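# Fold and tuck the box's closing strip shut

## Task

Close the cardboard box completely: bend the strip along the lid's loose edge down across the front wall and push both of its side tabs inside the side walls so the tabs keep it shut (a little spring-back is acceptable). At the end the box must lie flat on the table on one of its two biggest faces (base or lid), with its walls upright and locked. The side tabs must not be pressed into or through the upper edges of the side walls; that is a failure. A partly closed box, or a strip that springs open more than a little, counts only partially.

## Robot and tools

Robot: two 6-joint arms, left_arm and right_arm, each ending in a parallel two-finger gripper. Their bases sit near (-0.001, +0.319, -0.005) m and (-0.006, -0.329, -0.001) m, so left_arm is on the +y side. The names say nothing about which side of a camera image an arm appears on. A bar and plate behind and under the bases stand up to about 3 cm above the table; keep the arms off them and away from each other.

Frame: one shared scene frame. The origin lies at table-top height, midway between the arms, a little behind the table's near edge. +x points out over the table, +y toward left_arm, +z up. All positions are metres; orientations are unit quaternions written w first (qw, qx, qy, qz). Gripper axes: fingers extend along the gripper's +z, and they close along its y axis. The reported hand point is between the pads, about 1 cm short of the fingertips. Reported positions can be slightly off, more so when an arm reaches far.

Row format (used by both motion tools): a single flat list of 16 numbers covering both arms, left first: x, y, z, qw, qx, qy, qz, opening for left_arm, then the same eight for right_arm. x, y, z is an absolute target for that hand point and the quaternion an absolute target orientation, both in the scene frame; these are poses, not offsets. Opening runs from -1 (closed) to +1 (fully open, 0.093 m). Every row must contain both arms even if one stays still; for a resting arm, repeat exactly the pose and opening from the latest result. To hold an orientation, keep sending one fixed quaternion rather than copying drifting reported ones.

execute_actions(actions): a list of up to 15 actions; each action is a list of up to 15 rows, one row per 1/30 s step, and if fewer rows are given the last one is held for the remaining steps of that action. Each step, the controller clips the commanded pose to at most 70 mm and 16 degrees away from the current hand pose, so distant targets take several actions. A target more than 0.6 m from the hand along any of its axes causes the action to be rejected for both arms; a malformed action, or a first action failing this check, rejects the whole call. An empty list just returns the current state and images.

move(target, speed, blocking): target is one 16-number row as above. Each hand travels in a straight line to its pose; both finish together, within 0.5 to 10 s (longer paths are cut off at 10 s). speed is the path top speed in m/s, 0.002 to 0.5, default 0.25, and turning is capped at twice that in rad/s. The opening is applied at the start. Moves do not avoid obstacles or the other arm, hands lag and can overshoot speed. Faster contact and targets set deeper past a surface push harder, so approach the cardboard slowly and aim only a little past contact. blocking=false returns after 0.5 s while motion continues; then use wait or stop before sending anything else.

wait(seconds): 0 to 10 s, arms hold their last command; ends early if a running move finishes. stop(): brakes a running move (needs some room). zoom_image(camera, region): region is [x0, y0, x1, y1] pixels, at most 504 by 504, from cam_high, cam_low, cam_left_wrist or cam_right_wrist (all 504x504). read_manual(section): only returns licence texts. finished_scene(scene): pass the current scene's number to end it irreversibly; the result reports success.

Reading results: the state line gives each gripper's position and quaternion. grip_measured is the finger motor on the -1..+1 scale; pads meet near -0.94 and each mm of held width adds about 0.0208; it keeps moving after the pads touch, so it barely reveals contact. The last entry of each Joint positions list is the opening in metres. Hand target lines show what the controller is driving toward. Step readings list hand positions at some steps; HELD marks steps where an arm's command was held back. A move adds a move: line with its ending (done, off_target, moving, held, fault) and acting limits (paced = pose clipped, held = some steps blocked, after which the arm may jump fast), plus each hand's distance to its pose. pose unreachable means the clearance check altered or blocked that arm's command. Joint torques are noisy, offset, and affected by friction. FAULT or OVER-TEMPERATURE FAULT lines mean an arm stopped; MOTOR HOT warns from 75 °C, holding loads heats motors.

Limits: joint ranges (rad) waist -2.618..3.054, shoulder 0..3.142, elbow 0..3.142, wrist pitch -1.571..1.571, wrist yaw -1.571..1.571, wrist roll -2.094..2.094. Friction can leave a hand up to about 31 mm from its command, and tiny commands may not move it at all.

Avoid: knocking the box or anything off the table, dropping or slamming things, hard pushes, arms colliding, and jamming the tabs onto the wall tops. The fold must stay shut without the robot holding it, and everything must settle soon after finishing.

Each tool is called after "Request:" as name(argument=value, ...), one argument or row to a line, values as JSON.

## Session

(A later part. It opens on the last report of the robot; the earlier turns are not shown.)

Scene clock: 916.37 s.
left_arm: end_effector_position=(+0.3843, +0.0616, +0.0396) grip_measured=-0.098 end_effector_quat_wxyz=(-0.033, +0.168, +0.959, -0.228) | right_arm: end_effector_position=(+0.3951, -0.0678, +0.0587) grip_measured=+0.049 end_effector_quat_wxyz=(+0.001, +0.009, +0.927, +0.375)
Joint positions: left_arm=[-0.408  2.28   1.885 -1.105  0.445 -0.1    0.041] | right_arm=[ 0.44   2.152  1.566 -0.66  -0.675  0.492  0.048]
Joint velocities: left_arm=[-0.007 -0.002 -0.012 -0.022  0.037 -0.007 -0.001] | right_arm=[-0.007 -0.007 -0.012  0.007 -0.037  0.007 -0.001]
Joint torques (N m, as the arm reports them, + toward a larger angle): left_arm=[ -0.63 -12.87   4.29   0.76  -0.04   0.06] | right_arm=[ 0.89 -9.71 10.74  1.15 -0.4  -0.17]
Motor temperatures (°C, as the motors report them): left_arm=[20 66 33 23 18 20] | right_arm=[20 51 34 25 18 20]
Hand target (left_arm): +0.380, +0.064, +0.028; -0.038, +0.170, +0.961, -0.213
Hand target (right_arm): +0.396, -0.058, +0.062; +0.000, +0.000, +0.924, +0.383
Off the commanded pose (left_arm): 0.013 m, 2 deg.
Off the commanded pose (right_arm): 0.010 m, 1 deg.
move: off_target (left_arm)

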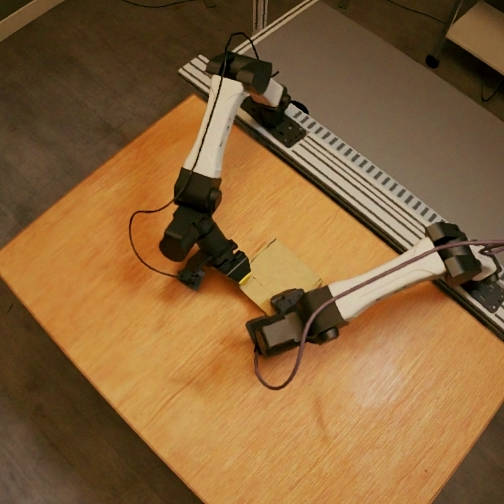

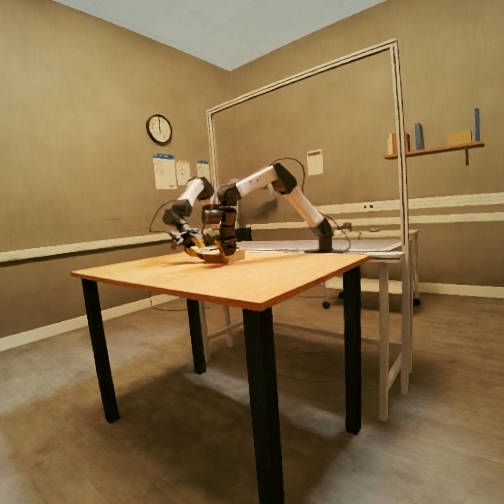

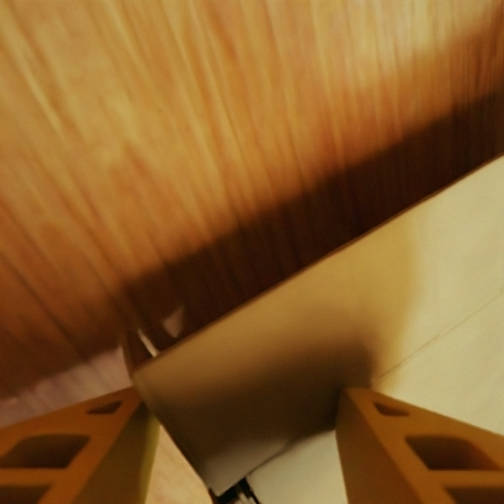

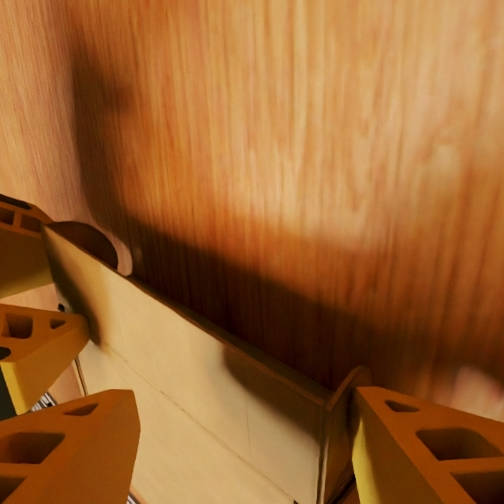

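Request:
execute_actions(
  actions=[
    [[0.380,0.064,0.028,-0.0376,0.1695,0.9615,-0.2131,-0.16,0.396,-0.058,0.062,0,0,0.924,0.383,0.05]],
    [[0.380,0.064,0.028,-0.0376,0.1695,0.9615,-0.2131,-0.16,0.396,-0.058,0.062,0,0,0.924,0.383,0.05]],
  ],
)

Request:
zoom_image(
  camera="cam_left_wrist",
  region=[80,300,300,504],
)

Scene clock: 942.40 s.
left_arm: end_effector_position=(+0.3838, +0.0606, +0.0400) grip_measured=-0.158 end_effector_quat_wxyz=(-0.033, +0.169, +0.958, -0.230) | right_arm: end_effector_position=(+0.3951, -0.0678, +0.0587) grip_measured=+0.049 end_effector_quat_wxyz=(+0.001, +0.009, +0.927, +0.375)
Joint positions: left_arm=[-0.408  2.28   1.885 -1.105  0.45  -0.1    0.038] | right_arm=[ 0.44   2.152  1.566 -0.66  -0.675  0.492  0.048]
Joint velocities: left_arm=[ 0.012 -0.017 -0.002  0.037 -0.051 -0.037  0.   ] | right_arm=[ 0.012  0.002 -0.012  0.007 -0.066 -0.022 -0.   ]
Joint torques (N m, as the arm reports them, + toward a larger angle): left_arm=[ -0.54 -12.82   4.28   0.75  -0.08   0.05] | right_arm=[ 0.85 -9.71 10.8   1.14 -0.4  -0.16]
Motor temperatures (°C, as the motors report them): left_arm=[20 66 32 22 18 20] | right_arm=[20 52 35 24 18 20]
Hand target (left_arm): +0.380, +0.064, +0.028; -0.038, +0.170, +0.961, -0.213
Hand target (right_arm): +0.396, -0.058, +0.062; +0.000, +0.000, +0.924, +0.383
Off the commanded pose (left_arm): 0.013 m, 2 deg.
Off the commanded pose (right_arm): 0.010 m, 1 deg.
Step readings (end_effector_position; steps 1 to 15: 1st action; 16 to 30: 2nd action):
0: left_arm (+0.3843, +0.0616, +0.0396) | right_arm (+0.3951, -0.0678, +0.0587)
1: left_arm (+0.3841, +0.0613, +0.0398) | right_arm (+0.3951, -0.0678, +0.0587)
2: left_arm (+0.3840, +0.0609, +0.0399) | right_arm (+0.3951, -0.0678, +0.0587)
4: left_arm (+0.3838, +0.0606, +0.0400) | right_arm (+0.3951, -0.0678, +0.0587)
8: left_arm (+0.3838, +0.0606, +0.0400) | right_arm (+0.3951, -0.0678, +0.0587)
15: left_arm (+0.3838, +0.0606, +0.0400) | right_arm (+0.3951, -0.0678, +0.0587)
16: left_arm (+0.3838, +0.0606, +0.0400) | right_arm (+0.3951, -0.0678, +0.0587)
17: left_arm (+0.3838, +0.0606, +0.0400) | right_arm (+0.3951, -0.0678, +0.0587)
19: left_arm (+0.3838, +0.0606, +0.0400) | right_arm (+0.3951, -0.0678, +0.0587)
23: left_arm (+0.3838, +0.0606, +0.0400) | right_arm (+0.3951, -0.0678, +0.0587)
30: end_effector_position above

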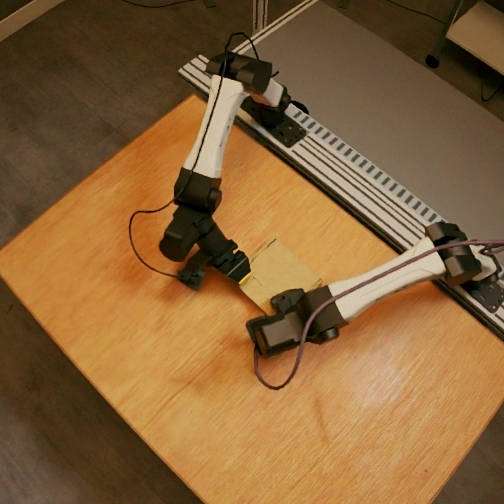

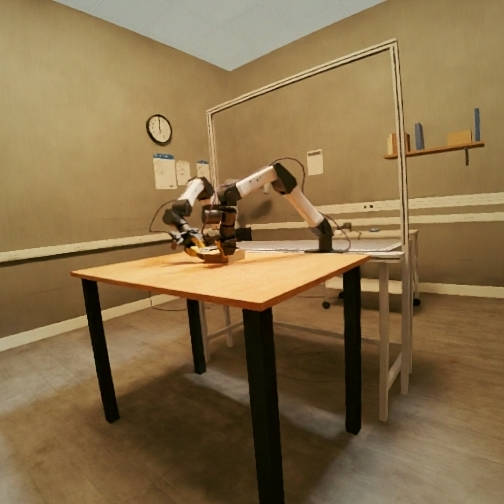

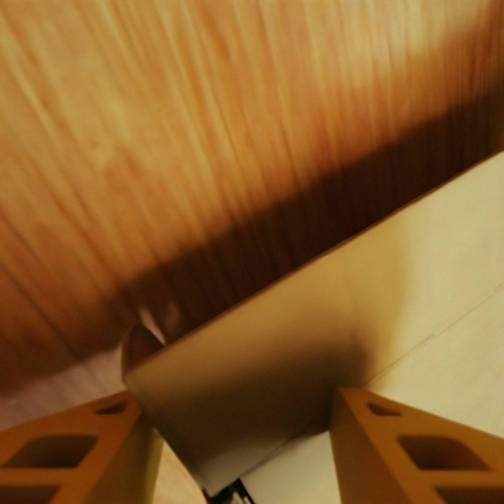

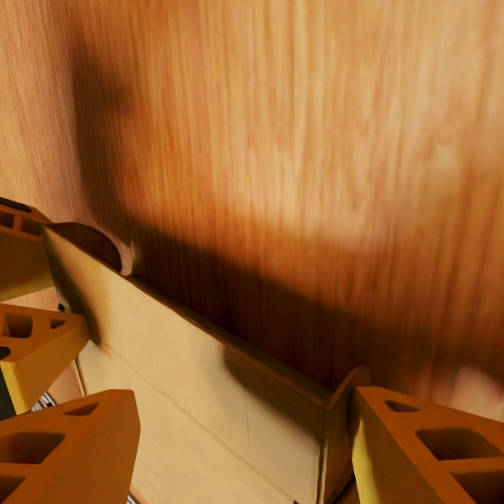

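Region (80, 300, 300, 504) of cam_left_wrist's 504x504 image, scaled by 2.291, with more detail than that image has; it fills the top 467 rows of this view, and the rest is white.

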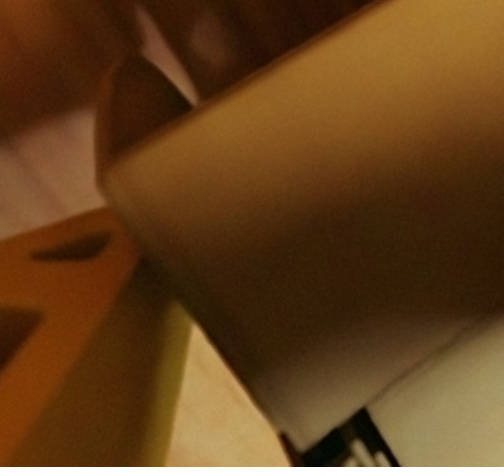

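Request:
move(
  target=[0.380,0.064,0.028,-0.0376,0.1695,0.9615,-0.2131,-0.13,0.388,-0.056,0.044,0,0,0.924,0.383,0.05],
  speed=0.015,
)

Request:
zoom_image(
  camera="cam_right_wrist",
  region=[240,360,400,504],
)

Scene clock: 955.87 s.
left_arm: end_effector_position=(+0.3840, +0.0608, +0.0400) grip_measured=-0.132 end_effector_quat_wxyz=(-0.033, +0.168, +0.958, -0.230) | right_arm: end_effector_position=(+0.3931, -0.0653, +0.0501) grip_measured=+0.049 end_effector_quat_wxyz=(+0.007, +0.005, +0.927, +0.376)
Joint positions: left_arm=[-0.408  2.28   1.885 -1.105  0.45  -0.1    0.039] | right_arm=[ 0.447  2.152  1.527 -0.605 -0.67   0.495  0.048]
Joint velocities: left_arm=[-0.027 -0.017 -0.012 -0.022 -0.007  0.022 -0.   ] | right_arm=[ 0.002 -0.002 -0.007  0.037 -0.007 -0.037  0.001]
Joint torques (N m, as the arm reports them, + toward a larger angle): left_arm=[ -0.69 -12.76   4.27   0.77  -0.06   0.08] | right_arm=[ 0.88 -9.6   6.87  1.47 -0.41 -0.13]
Motor temperatures (°C, as the motors report them): left_arm=[20 67 32 22 18 20] | right_arm=[20 53 36 24 18 20]
Hand target (left_arm): +0.380, +0.064, +0.028; -0.038, +0.170, +0.961, -0.213
Hand target (right_arm): +0.388, -0.056, +0.044; -0.000, -0.000, +0.924, +0.383
Off the commanded pose (left_arm): 0.013 m, 2 deg.
Off the commanded pose (right_arm): 0.012 m, 1 deg.
move: off_target (left_arm, right_arm)

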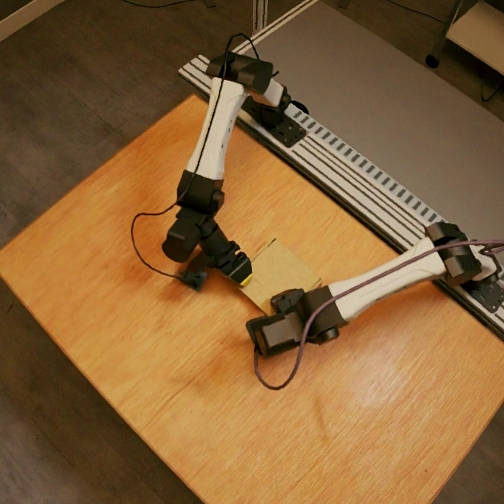

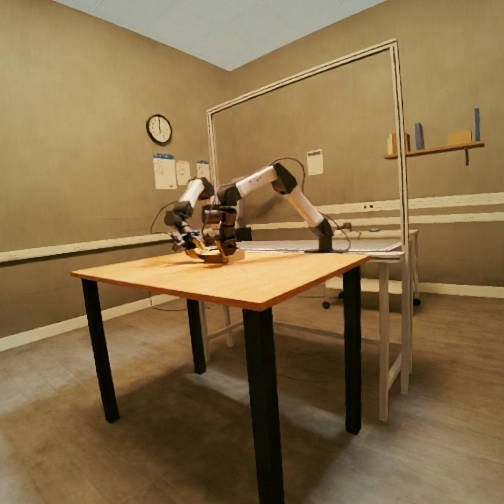

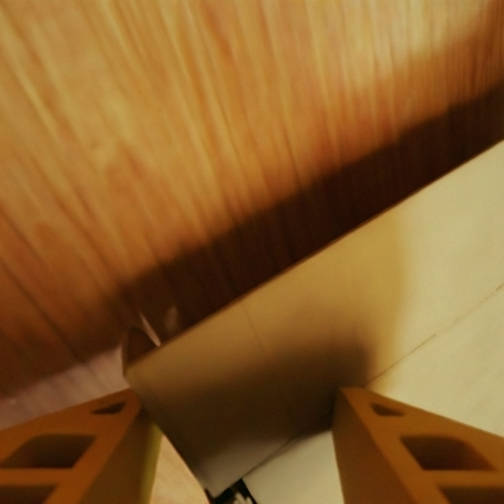

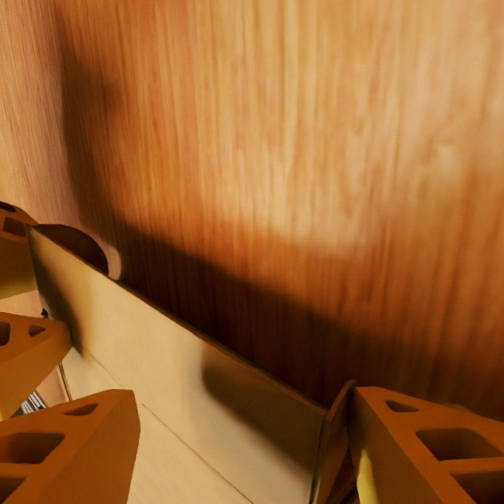

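Region (240, 360, 400, 504) of cam_right_wrist's 504x504 image, scaled by 3.150, with more detail than that image has; it fills the top 454 rows of this view, and the rest is white.

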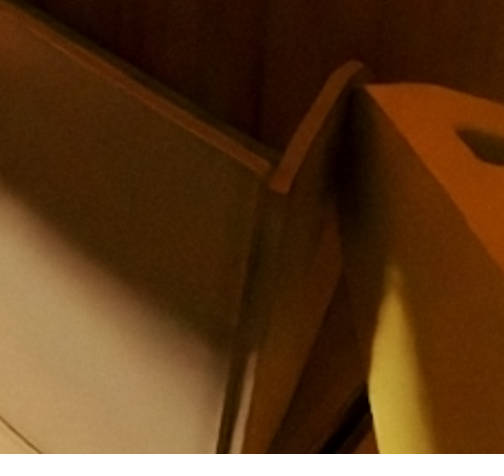

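Request:
execute_actions(
  actions=[
    [[0.380,0.064,0.028,-0.0376,0.1695,0.9615,-0.2131,-0.13,0.388,-0.068,0.042,0,0,0.924,0.383,-0.05]],
    [[0.380,0.064,0.028,-0.0376,0.1695,0.9615,-0.2131,-0.13,0.388,-0.073,0.040,0,0,0.924,0.383,-0.15]],
    [[0.380,0.064,0.028,-0.0376,0.1695,0.9615,-0.2131,-0.13,0.388,-0.076,0.038,0,0,0.924,0.383,-0.25]],
    [[0.380,0.064,0.028,-0.0376,0.1695,0.9615,-0.2131,-0.13,0.388,-0.078,0.036,0,0,0.924,0.383,-0.32]],
  ],
)

Request:
zoom_image(
  camera="cam_right_wrist",
  region=[200,340,400,504],
)

Scene clock: 967.37 s.
left_arm: end_effector_position=(+0.3840, +0.0608, +0.0400) grip_measured=-0.132 end_effector_quat_wxyz=(-0.033, +0.168, +0.958, -0.230) | right_arm: end_effector_position=(+0.3892, -0.0773, +0.0410) grip_measured=-0.318 end_effector_quat_wxyz=(+0.000, +0.005, +0.925, +0.379)
Joint positions: left_arm=[-0.408  2.28   1.885 -1.105  0.45  -0.1    0.039] | right_arm=[ 0.419  2.152  1.488 -0.599 -0.692  0.459  0.03 ]
Joint velocities: left_arm=[ 0.002 -0.007 -0.027 -0.037 -0.007  0.007 -0.   ] | right_arm=[-0.002  0.002  0.002  0.007  0.007 -0.022 -0.001]
Joint torques (N m, as the arm reports them, + toward a larger angle): left_arm=[ -0.82 -12.78   4.18   0.74  -0.06   0.09] | right_arm=[-0.6  -9.98  6.59  1.27 -0.37 -0.31]
Motor temperatures (°C, as the motors report them): left_arm=[20 67 32 22 18 20] | right_arm=[20 53 35 24 19 20]
Hand target (left_arm): +0.380, +0.064, +0.028; -0.038, +0.170, +0.961, -0.213
Hand target (right_arm): +0.388, -0.078, +0.036; -0.000, -0.000, +0.924, +0.383
Off the commanded pose (left_arm): 0.013 m, 2 deg.
Off the commanded pose (right_arm): 0.005 m, 1 deg.
Step readings (end_effector_position; steps 1 to 15: 1st action; 16 to 30: 2nd action; 31 to 45: 3rd action; 46 to 60: 4th action):
0: left_arm (+0.3840, +0.0608, +0.0400) | right_arm (+0.3932, -0.0652, +0.0502)
1: left_arm (+0.3840, +0.0608, +0.0400) | right_arm (+0.3930, -0.0656, +0.0496)
2: left_arm (+0.3840, +0.0608, +0.0400) | right_arm (+0.3924, -0.0662, +0.0486)
4: left_arm (+0.3840, +0.0608, +0.0400) | right_arm (+0.3905, -0.0681, +0.0460)
8: left_arm (+0.3840, +0.0608, +0.0400) | right_arm (+0.3898, -0.0693, +0.0448)
15: left_arm (+0.3840, +0.0608, +0.0400) | right_arm (+0.3897, -0.0692, +0.0449)
16: left_arm (+0.3840, +0.0608, +0.0400) | right_arm (+0.3897, -0.0695, +0.0449)
17: left_arm (+0.3840, +0.0608, +0.0400) | right_arm (+0.3895, -0.0700, +0.0444)
19: left_arm (+0.3840, +0.0608, +0.0400) | right_arm (+0.3895, -0.0719, +0.0434)
23: left_arm (+0.3840, +0.0608, +0.0400) | right_arm (+0.3897, -0.0734, +0.0429)
30: left_arm (+0.3840, +0.0608, +0.0400) | right_arm (+0.3896, -0.0734, +0.0430)
31: left_arm (+0.3840, +0.0608, +0.0400) | right_arm (+0.3898, -0.0736, +0.0430)
32: left_arm (+0.3840, +0.0608, +0.0400) | right_arm (+0.3900, -0.0739, +0.0430)
34: left_arm (+0.3840, +0.0608, +0.0400) | right_arm (+0.3905, -0.0747, +0.0431)
38: left_arm (+0.3840, +0.0608, +0.0400) | right_arm (+0.3910, -0.0755, +0.0432)
45: left_arm (+0.3840, +0.0608, +0.0400) | right_arm (+0.3910, -0.0755, +0.0432)
46: left_arm (+0.3840, +0.0608, +0.0400) | right_arm (+0.3908, -0.0757, +0.0428)
47: left_arm (+0.3840, +0.0608, +0.0400) | right_arm (+0.3903, -0.0760, +0.0422)
49: left_arm (+0.3840, +0.0608, +0.0400) | right_arm (+0.3893, -0.0769, +0.0410)
53: left_arm (+0.3840, +0.0608, +0.0400) | right_arm (+0.3892, -0.0773, +0.0410)
60: end_effector_position above

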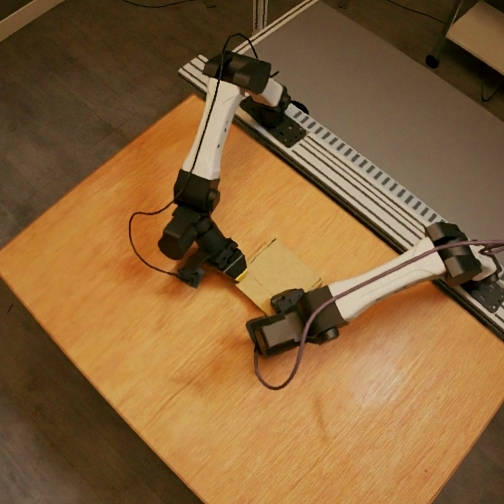

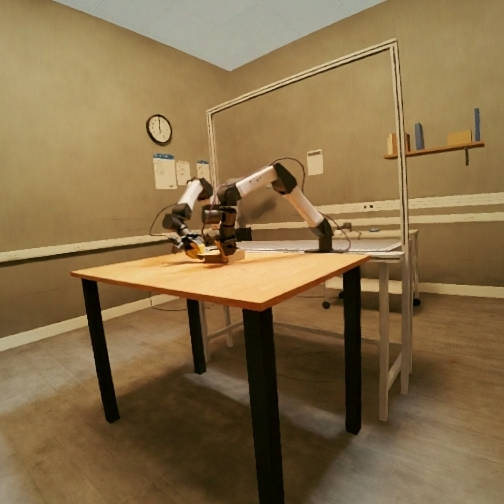

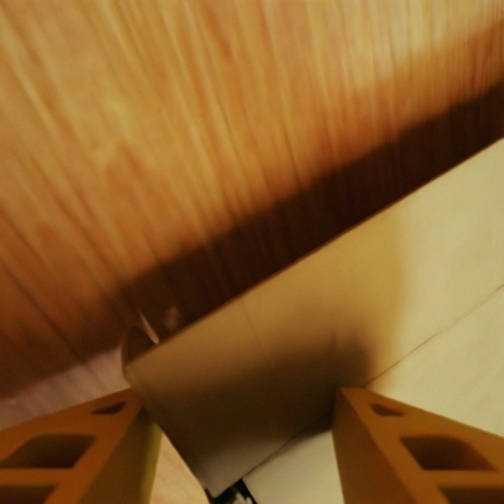

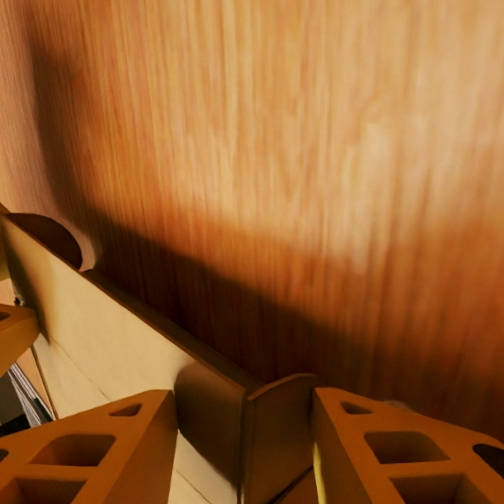

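Region (200, 340, 400, 504) of cam_right_wrist's 504x504 image, scaled by 2.520, with more detail than that image has; it fills the top 413 rows of this view, and the rest is white.

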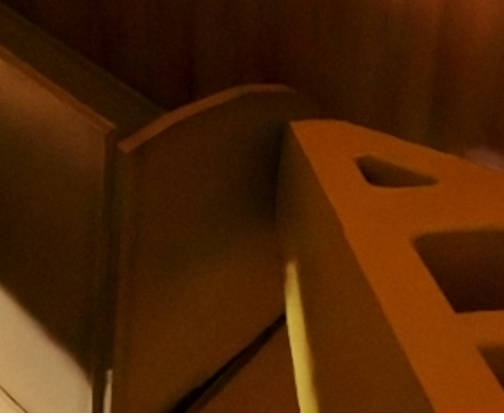

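Request:
move(
  target=[0.380,0.064,0.028,-0.0376,0.1695,0.9615,-0.2131,-0.13,0.390,-0.0615,0.040,0,0,0.924,0.383,-0.32],
  speed=0.015,
)

Request:
zoom_image(
  camera="cam_right_wrist",
  region=[200,340,400,504],
)

Scene clock: 974.47 s.
left_arm: end_effector_position=(+0.3840, +0.0608, +0.0400) grip_measured=-0.132 end_effector_quat_wxyz=(-0.033, +0.168, +0.958, -0.230) | right_arm: end_effector_position=(+0.3884, -0.0755, +0.0404) grip_measured=-0.318 end_effector_quat_wxyz=(-0.002, +0.011, +0.926, +0.376)
Joint positions: left_arm=[-0.408  2.28   1.885 -1.105  0.45  -0.1    0.039] | right_arm=[ 0.425  2.152  1.488 -0.598 -0.684  0.479  0.03 ]
Joint velocities: left_arm=[-0.012 -0.007  0.007  0.022  0.037  0.022 -0.001] | right_arm=[ 0.012 -0.012 -0.002  0.022  0.037  0.051 -0.001]
Joint torques (N m, as the arm reports them, + toward a larger angle): left_arm=[ -0.76 -12.76   4.23   0.79  -0.06   0.07] | right_arm=[ 1.69 -9.04 10.07  1.32 -0.35 -0.13]
Motor temperatures (°C, as the motors report them): left_arm=[20 67 32 22 18 20] | right_arm=[20 54 34 24 18 20]
Hand target (left_arm): +0.380, +0.064, +0.028; -0.038, +0.170, +0.961, -0.213
Hand target (right_arm): +0.390, -0.062, +0.040; +0.000, -0.000, +0.924, +0.383
Off the commanded pose (left_arm): 0.013 m, 2 deg.
Off the commanded pose (right_arm): 0.014 m, 2 deg.
move: off_target (left_arm, right_arm)

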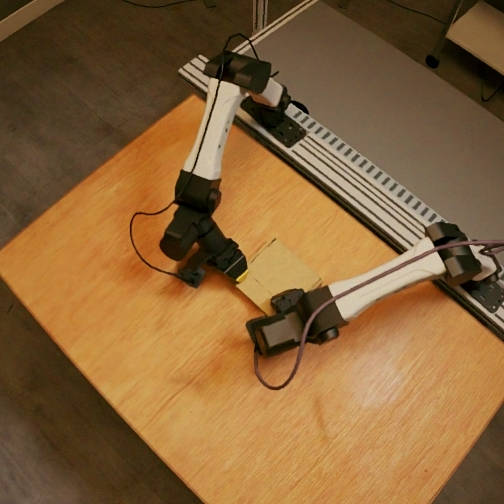

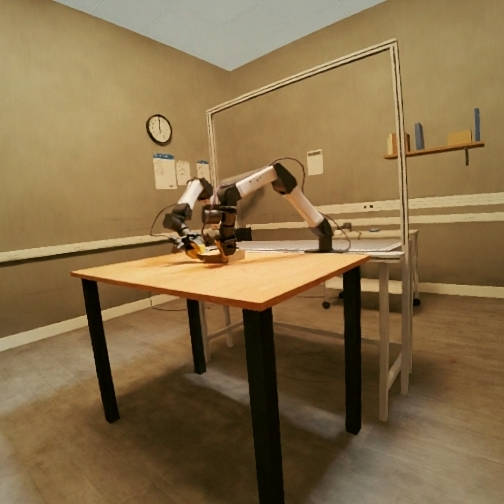

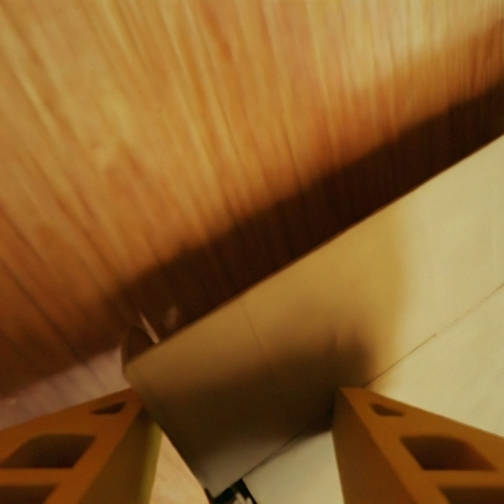

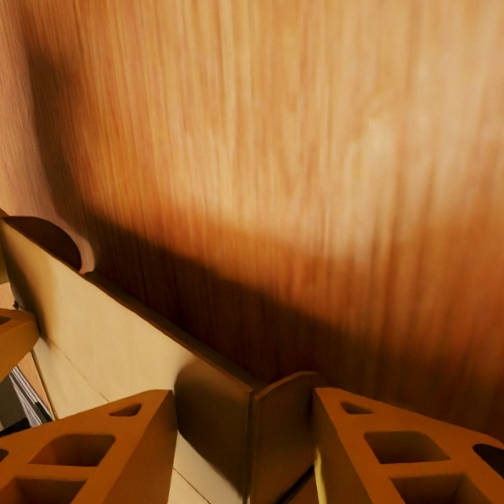

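Region (200, 340, 400, 504) of cam_right_wrist's 504x504 image, scaled by 2.520, with more detail than that image has; it fills the top 413 rows of this view, and the rest is white.

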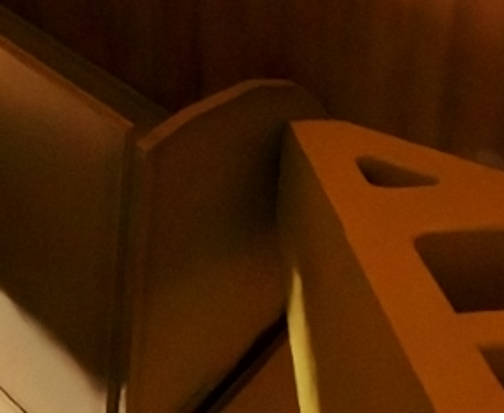

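Request:
move(
  target=[0.380,0.064,0.028,-0.0376,0.1695,0.9615,-0.2131,-0.13,0.400,-0.064,0.048,0,0,0.924,0.383,-0.32],
  speed=0.015,
)

Request:
zoom_image(
  camera="cam_right_wrist",
  region=[200,340,400,504],
)

Scene clock: 980.70 s.
left_arm: end_effector_position=(+0.3840, +0.0609, +0.0400) grip_measured=-0.132 end_effector_quat_wxyz=(-0.033, +0.168, +0.958, -0.230) | right_arm: end_effector_position=(+0.3990, -0.0721, +0.0446) grip_measured=-0.318 end_effector_quat_wxyz=(-0.001, +0.011, +0.926, +0.376)
Joint positions: left_arm=[-0.408  2.28   1.885 -1.105  0.45  -0.1    0.039] | right_arm=[ 0.425  2.182  1.556 -0.631 -0.684  0.479  0.03 ]
Joint velocities: left_arm=[-0.012 -0.017 -0.007 -0.037  0.007 -0.007 -0.001] | right_arm=[-0.012  0.002  0.002  0.037 -0.066 -0.037  0.001]
Joint torques (N m, as the arm reports them, + toward a larger angle): left_arm=[ -0.78 -12.83   4.27   0.74  -0.09   0.09] | right_arm=[ 0.69 -9.94 10.5   1.1  -0.37 -0.23]
Motor temperatures (°C, as the motors report them): left_arm=[20 67 32 22 18 20] | right_arm=[20 54 34 24 18 20]
Hand target (left_arm): +0.380, +0.064, +0.028; -0.038, +0.170, +0.961, -0.213
Hand target (right_arm): +0.400, -0.064, +0.048; +0.000, +0.000, +0.924, +0.383
Off the commanded pose (left_arm): 0.013 m, 2 deg.
Off the commanded pose (right_arm): 0.009 m, 2 deg.
move: off_target (left_arm)

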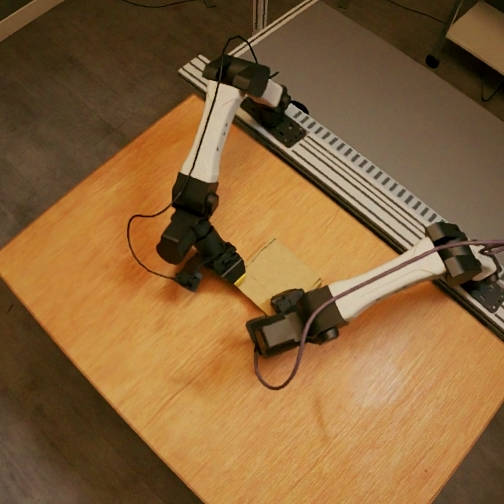

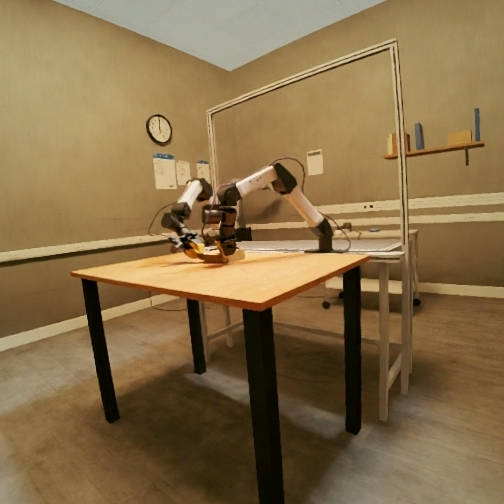

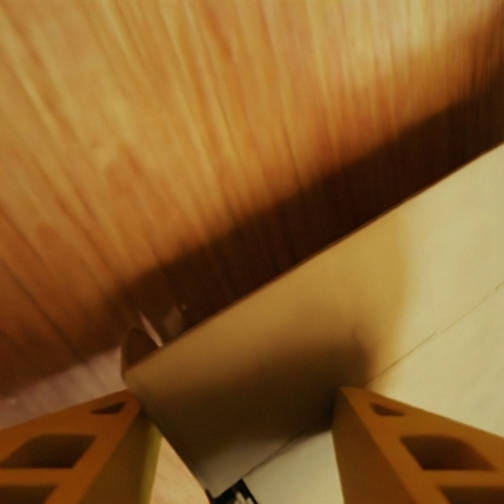

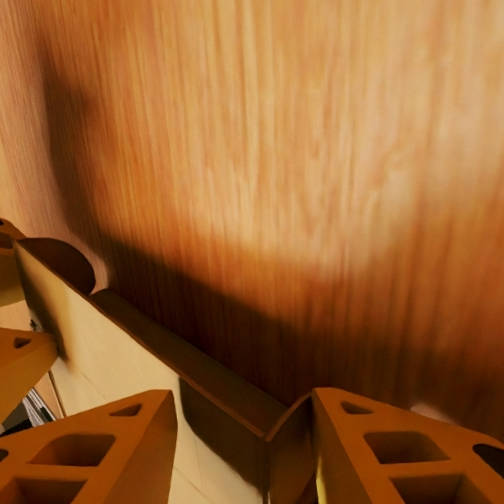

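Region (200, 340, 400, 504) of cam_right_wrist's 504x504 image, scaled by 2.520, with more detail than that image has; it fills the top 413 rows of this view, and the rest is white.

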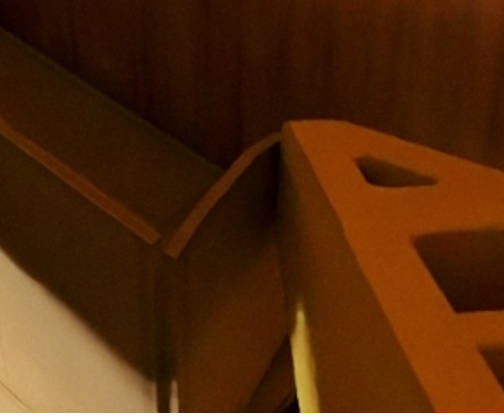

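Request:
move(
  target=[0.380,0.064,0.028,-0.0376,0.1695,0.9615,-0.2131,-0.13,0.400,-0.063,0.030,0,0,0.924,0.383,-0.40],
  speed=0.012,
)

Request:
zoom_image(
  camera="cam_right_wrist",
  region=[150,300,400,504],
)

Request:
zoom_image(
  camera="cam_left_wrist",
  region=[80,300,300,504],
)

Scene clock: 991.23 s.
left_arm: end_effector_position=(+0.3863, +0.0607, +0.0397) grip_measured=-0.132 end_effector_quat_wxyz=(-0.028, +0.169, +0.958, -0.228) | right_arm: end_effector_position=(+0.4017, -0.0705, +0.0389) grip_measured=-0.398 end_effector_quat_wxyz=(+0.001, +0.010, +0.925, +0.379)
Joint positions: left_arm=[-0.408  2.28   1.885 -1.095  0.444 -0.1    0.039] | right_arm=[ 0.425  2.199  1.556 -0.608 -0.687  0.479  0.026]
Joint velocities: left_arm=[ 0.007 -0.027  0.007 -0.007  0.007 -0.007  0.   ] | right_arm=[ 0.007  0.012  0.002 -0.022 -0.022 -0.051 -0.   ]
Joint torques (N m, as the arm reports them, + toward a larger angle): left_arm=[ -0.69 -12.95   4.29   0.67  -0.01   0.06] | right_arm=[ 0.82 -9.16  7.49  1.4  -0.31 -0.24]
Motor temperatures (°C, as the motors report them): left_arm=[20 68 32 22 18 20] | right_arm=[20 54 35 24 18 20]
Hand target (left_arm): +0.380, +0.064, +0.028; -0.038, +0.170, +0.961, -0.213
Hand target (right_arm): +0.400, -0.063, +0.030; -0.000, -0.000, +0.924, +0.383
Off the commanded pose (left_arm): 0.014 m, 2 deg.
Off the commanded pose (right_arm): 0.012 m, 1 deg.
move: off_target (left_arm, right_arm)

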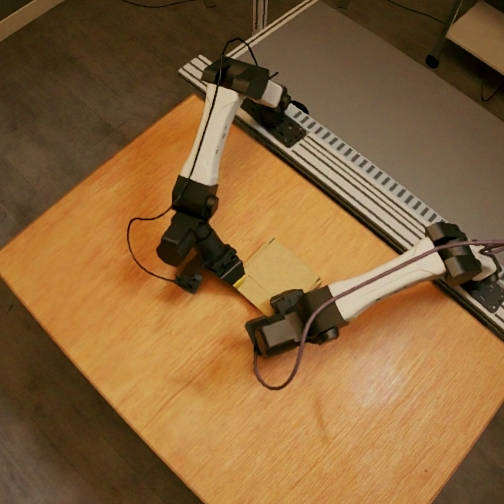

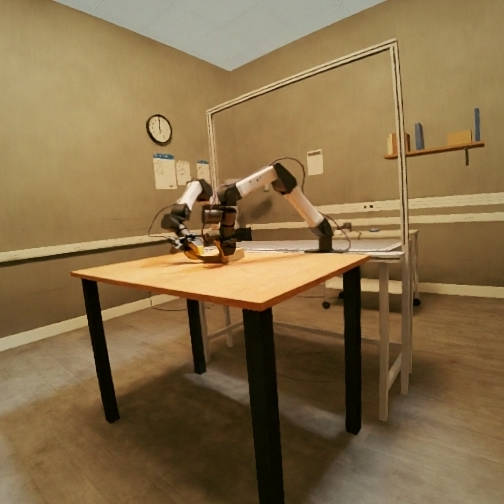

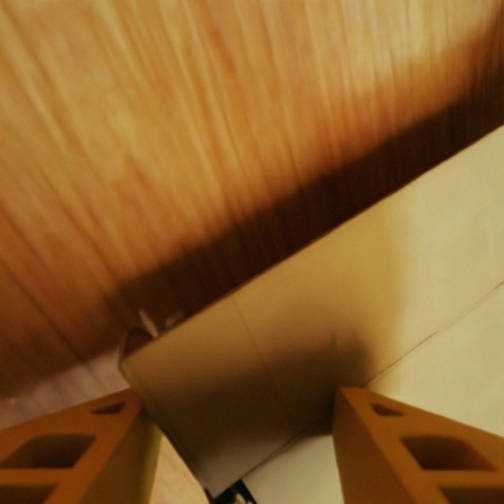

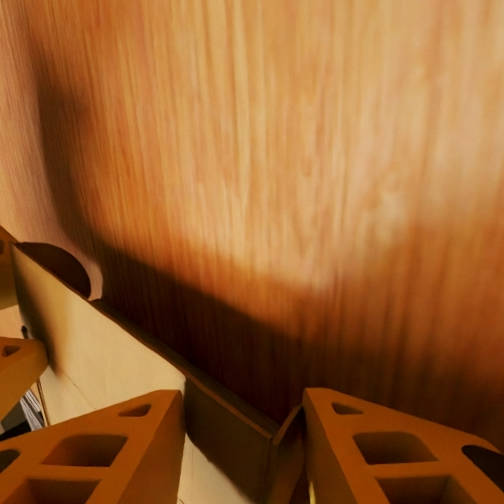

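Region (150, 300, 400, 504) of cam_right_wrist's 504x504 image, scaled by 2.016, with more detail than that image has; it fills the top 411 rows of this view, and the rest is white.

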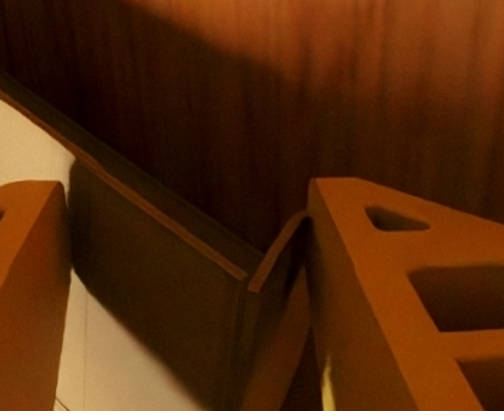

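Region (80, 300, 300, 504) of cam_left_wrist's 504x504 image, scaled by 2.291, with more detail than that image has; it fills the top 467 rows of this view, and the rest is white.

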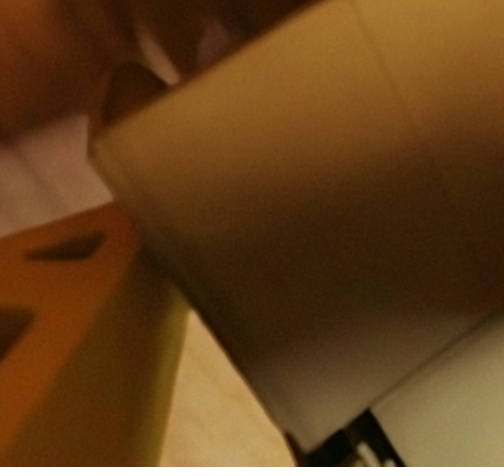

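Request:
move(
  target=[0.380,0.064,0.028,-0.0376,0.1695,0.9615,-0.2131,-0.13,0.395,-0.066,0.020,0,0,0.924,0.383,-0.40],
  speed=0.012,
)

Request:
zoom_image(
  camera="cam_right_wrist",
  region=[150,300,400,504],
)

Request:
zoom_image(
  camera="cam_left_wrist",
  region=[80,300,300,504],
)

Scene clock: 999.23 s.
left_arm: end_effector_position=(+0.3897, +0.0609, +0.0394) grip_measured=-0.132 end_effector_quat_wxyz=(-0.021, +0.170, +0.959, -0.227) | right_arm: end_effector_position=(+0.4050, -0.0697, +0.0345) grip_measured=-0.398 end_effector_quat_wxyz=(+0.015, +0.005, +0.922, +0.386)
Joint positions: left_arm=[-0.406  2.28   1.885 -1.082  0.437 -0.1    0.039] | right_arm=[ 0.422  2.2    1.525 -0.544 -0.693  0.479  0.026]
Joint velocities: left_arm=[ 0.002 -0.002 -0.002  0.037  0.051 -0.007 -0.001] | right_arm=[ 0.012  0.017  0.012  0.037  0.037 -0.022  0.   ]
Joint torques (N m, as the arm reports them, + toward a larger angle): left_arm=[ -0.79 -12.89   4.36   0.57   0.05   0.07] | right_arm=[ 0.69 -9.42  5.72  1.26 -0.31 -0.26]
Motor temperatures (°C, as the motors report them): left_arm=[20 68 32 22 18 20] | right_arm=[20 54 34 24 18 20]
Hand target (left_arm): +0.380, +0.064, +0.028; -0.038, +0.170, +0.961, -0.213
Hand target (right_arm): +0.395, -0.066, +0.020; -0.000, +0.000, +0.924, +0.383
Off the commanded pose (left_arm): 0.015 m, 2 deg.
Off the commanded pose (right_arm): 0.018 m, 2 deg.
move: off_target (left_arm, right_arm)

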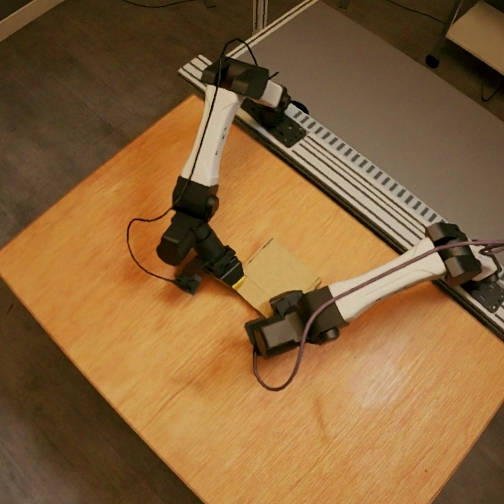

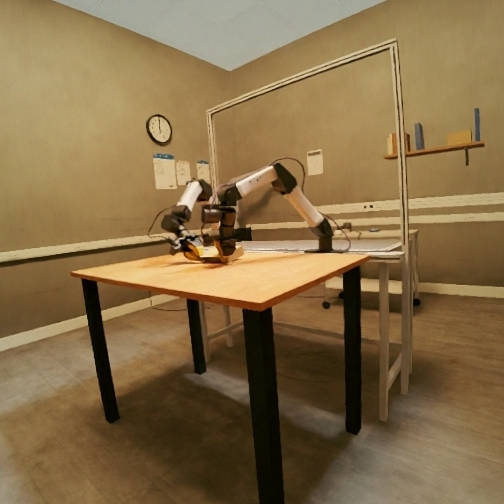

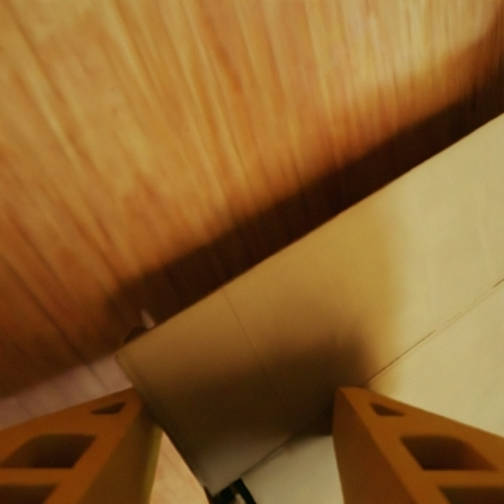

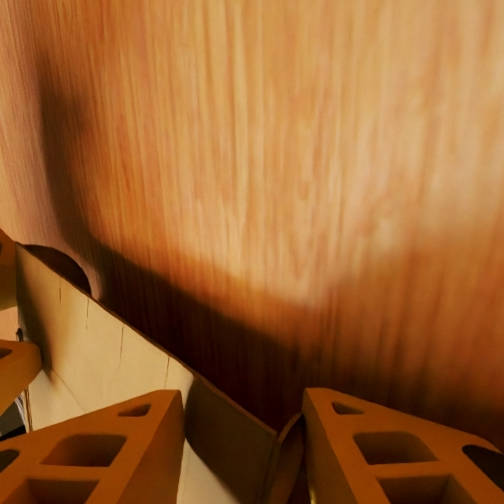

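Region (150, 300, 400, 504) of cam_right_wrist's 504x504 image, scaled by 2.016, with more detail than that image has; it fills the top 411 rows of this view, and the rest is white.

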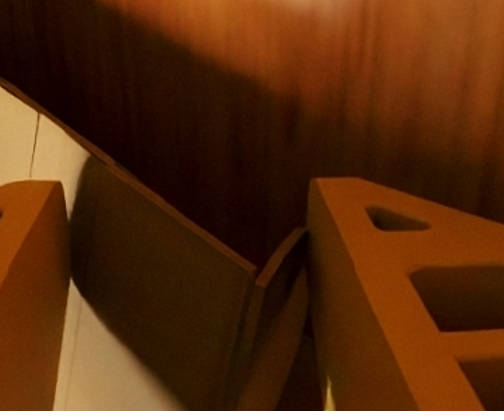

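Region (80, 300, 300, 504) of cam_left_wrist's 504x504 image, scaled by 2.291, with more detail than that image has; it fills the top 467 rows of this view, and the rest is white.

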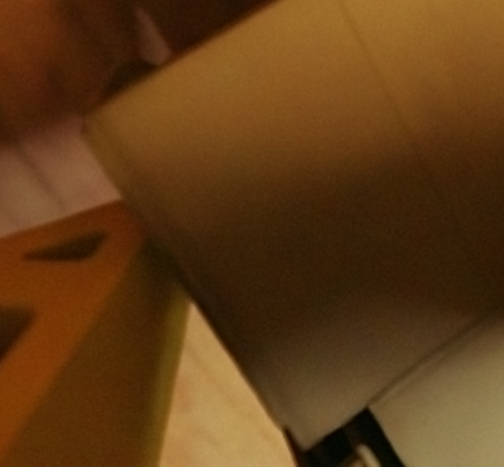

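Request:
execute_actions(
  actions=[
    [[0.380,0.064,0.028,-0.0376,0.1695,0.9615,-0.2131,-0.11,0.395,-0.066,0.022,0,0,0.924,0.383,-0.37]],
    [[0.380,0.064,0.028,-0.0376,0.1695,0.9615,-0.2131,-0.09,0.395,-0.066,0.022,0,0,0.924,0.383,-0.34]],
    [[0.380,0.064,0.028,-0.0376,0.1695,0.9615,-0.2131,-0.09,0.395,-0.066,0.022,0,0,0.924,0.383,-0.34]],
  ],
)

Request:
zoom_image(
  camera="cam_low",
  region=[175,230,255,270],
)

Scene clock: 1008.70 s.
left_arm: end_effector_position=(+0.3899, +0.0614, +0.0391) grip_measured=-0.092 end_effector_quat_wxyz=(-0.021, +0.170, +0.959, -0.225) | right_arm: end_effector_position=(+0.4052, -0.0694, +0.0348) grip_measured=-0.341 end_effector_quat_wxyz=(+0.015, +0.005, +0.922, +0.387)
Joint positions: left_arm=[-0.406  2.28   1.885 -1.082  0.433 -0.1    0.041] | right_arm=[ 0.422  2.2    1.525 -0.542 -0.694  0.479  0.029]
Joint velocities: left_arm=[ 0.017  0.017 -0.007 -0.051  0.051 -0.007 -0.001] | right_arm=[ 0.002  0.002  0.007 -0.037 -0.022  0.022 -0.001]
Joint torques (N m, as the arm reports them, + toward a larger angle): left_arm=[ -0.8  -12.95   4.22   0.6    0.08   0.08] | right_arm=[ 0.68 -9.7   6.01  1.21 -0.29 -0.27]
Motor temperatures (°C, as the motors report them): left_arm=[20 68 32 22 18 20] | right_arm=[20 54 33 24 18 20]
Hand target (left_arm): +0.380, +0.064, +0.028; -0.038, +0.170, +0.961, -0.213
Hand target (right_arm): +0.395, -0.066, +0.022; -0.000, -0.000, +0.924, +0.383
Off the commanded pose (left_arm): 0.015 m, 2 deg.
Off the commanded pose (right_arm): 0.017 m, 2 deg.
Step readings (end_effector_position; steps 1 to 15: 1st action; 16 to 30: 2nd action; 31 to 45: 3rd action):
0: left_arm (+0.3897, +0.0609, +0.0394) | right_arm (+0.4051, -0.0697, +0.0346)
1: left_arm (+0.3897, +0.0610, +0.0393) | right_arm (+0.4051, -0.0697, +0.0346)
2: left_arm (+0.3898, +0.0611, +0.0393) | right_arm (+0.4052, -0.0696, +0.0346)
4: left_arm (+0.3898, +0.0612, +0.0392) | right_arm (+0.4052, -0.0696, +0.0347)
8: left_arm (+0.3898, +0.0612, +0.0392) | right_arm (+0.4052, -0.0696, +0.0347)
15: left_arm (+0.3898, +0.0612, +0.0392) | right_arm (+0.4052, -0.0696, +0.0347)
16: left_arm (+0.3899, +0.0613, +0.0392) | right_arm (+0.4052, -0.0696, +0.0347)
17: left_arm (+0.3899, +0.0613, +0.0392) | right_arm (+0.4052, -0.0695, +0.0347)
19: left_arm (+0.3899, +0.0614, +0.0391) | right_arm (+0.4052, -0.0695, +0.0348)
23: left_arm (+0.3899, +0.0614, +0.0391) | right_arm (+0.4052, -0.0694, +0.0348)
30: left_arm (+0.3899, +0.0614, +0.0391) | right_arm (+0.4052, -0.0694, +0.0348)
31: left_arm (+0.3899, +0.0614, +0.0391) | right_arm (+0.4052, -0.0694, +0.0348)
32: left_arm (+0.3899, +0.0614, +0.0391) | right_arm (+0.4052, -0.0694, +0.0348)
34: left_arm (+0.3899, +0.0614, +0.0391) | right_arm (+0.4052, -0.0694, +0.0348)
38: left_arm (+0.3899, +0.0614, +0.0391) | right_arm (+0.4052, -0.0694, +0.0348)
45: end_effector_position above

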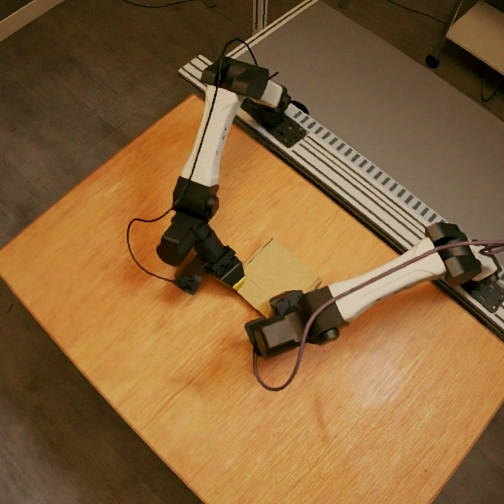

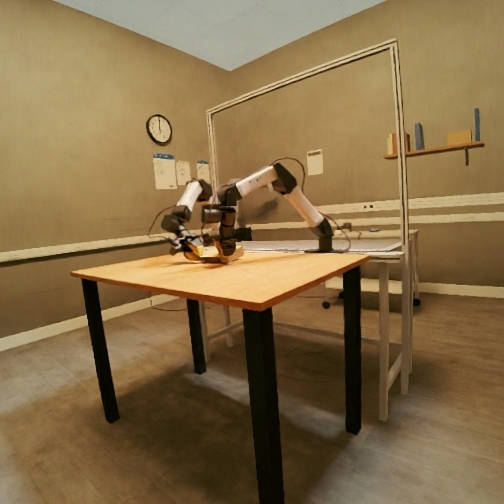

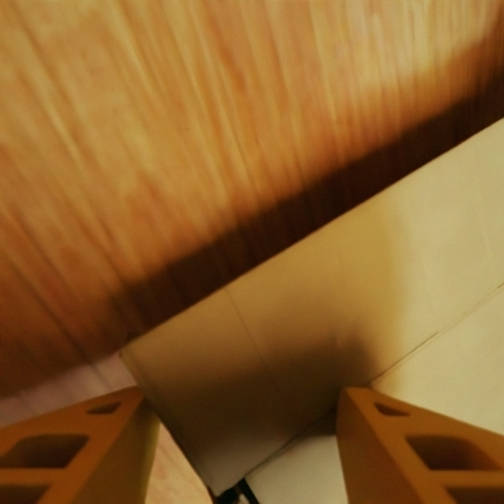

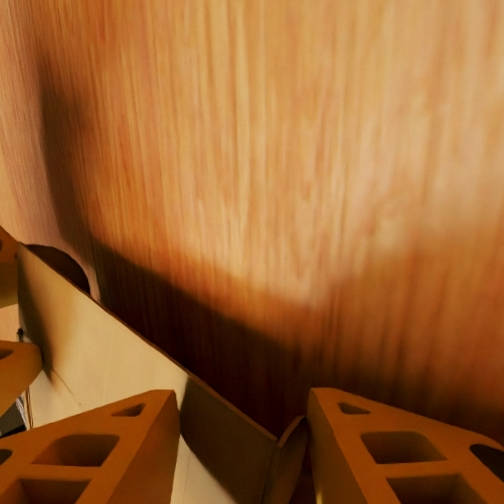

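Region (175, 230, 255, 270) of cam_low's 504x504 image, scaled by 6.300, with more detail than that image has.

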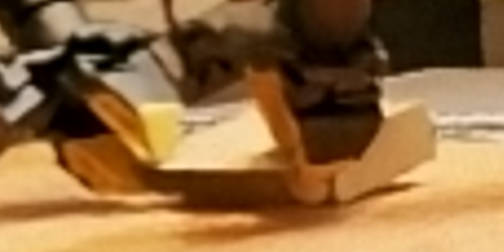

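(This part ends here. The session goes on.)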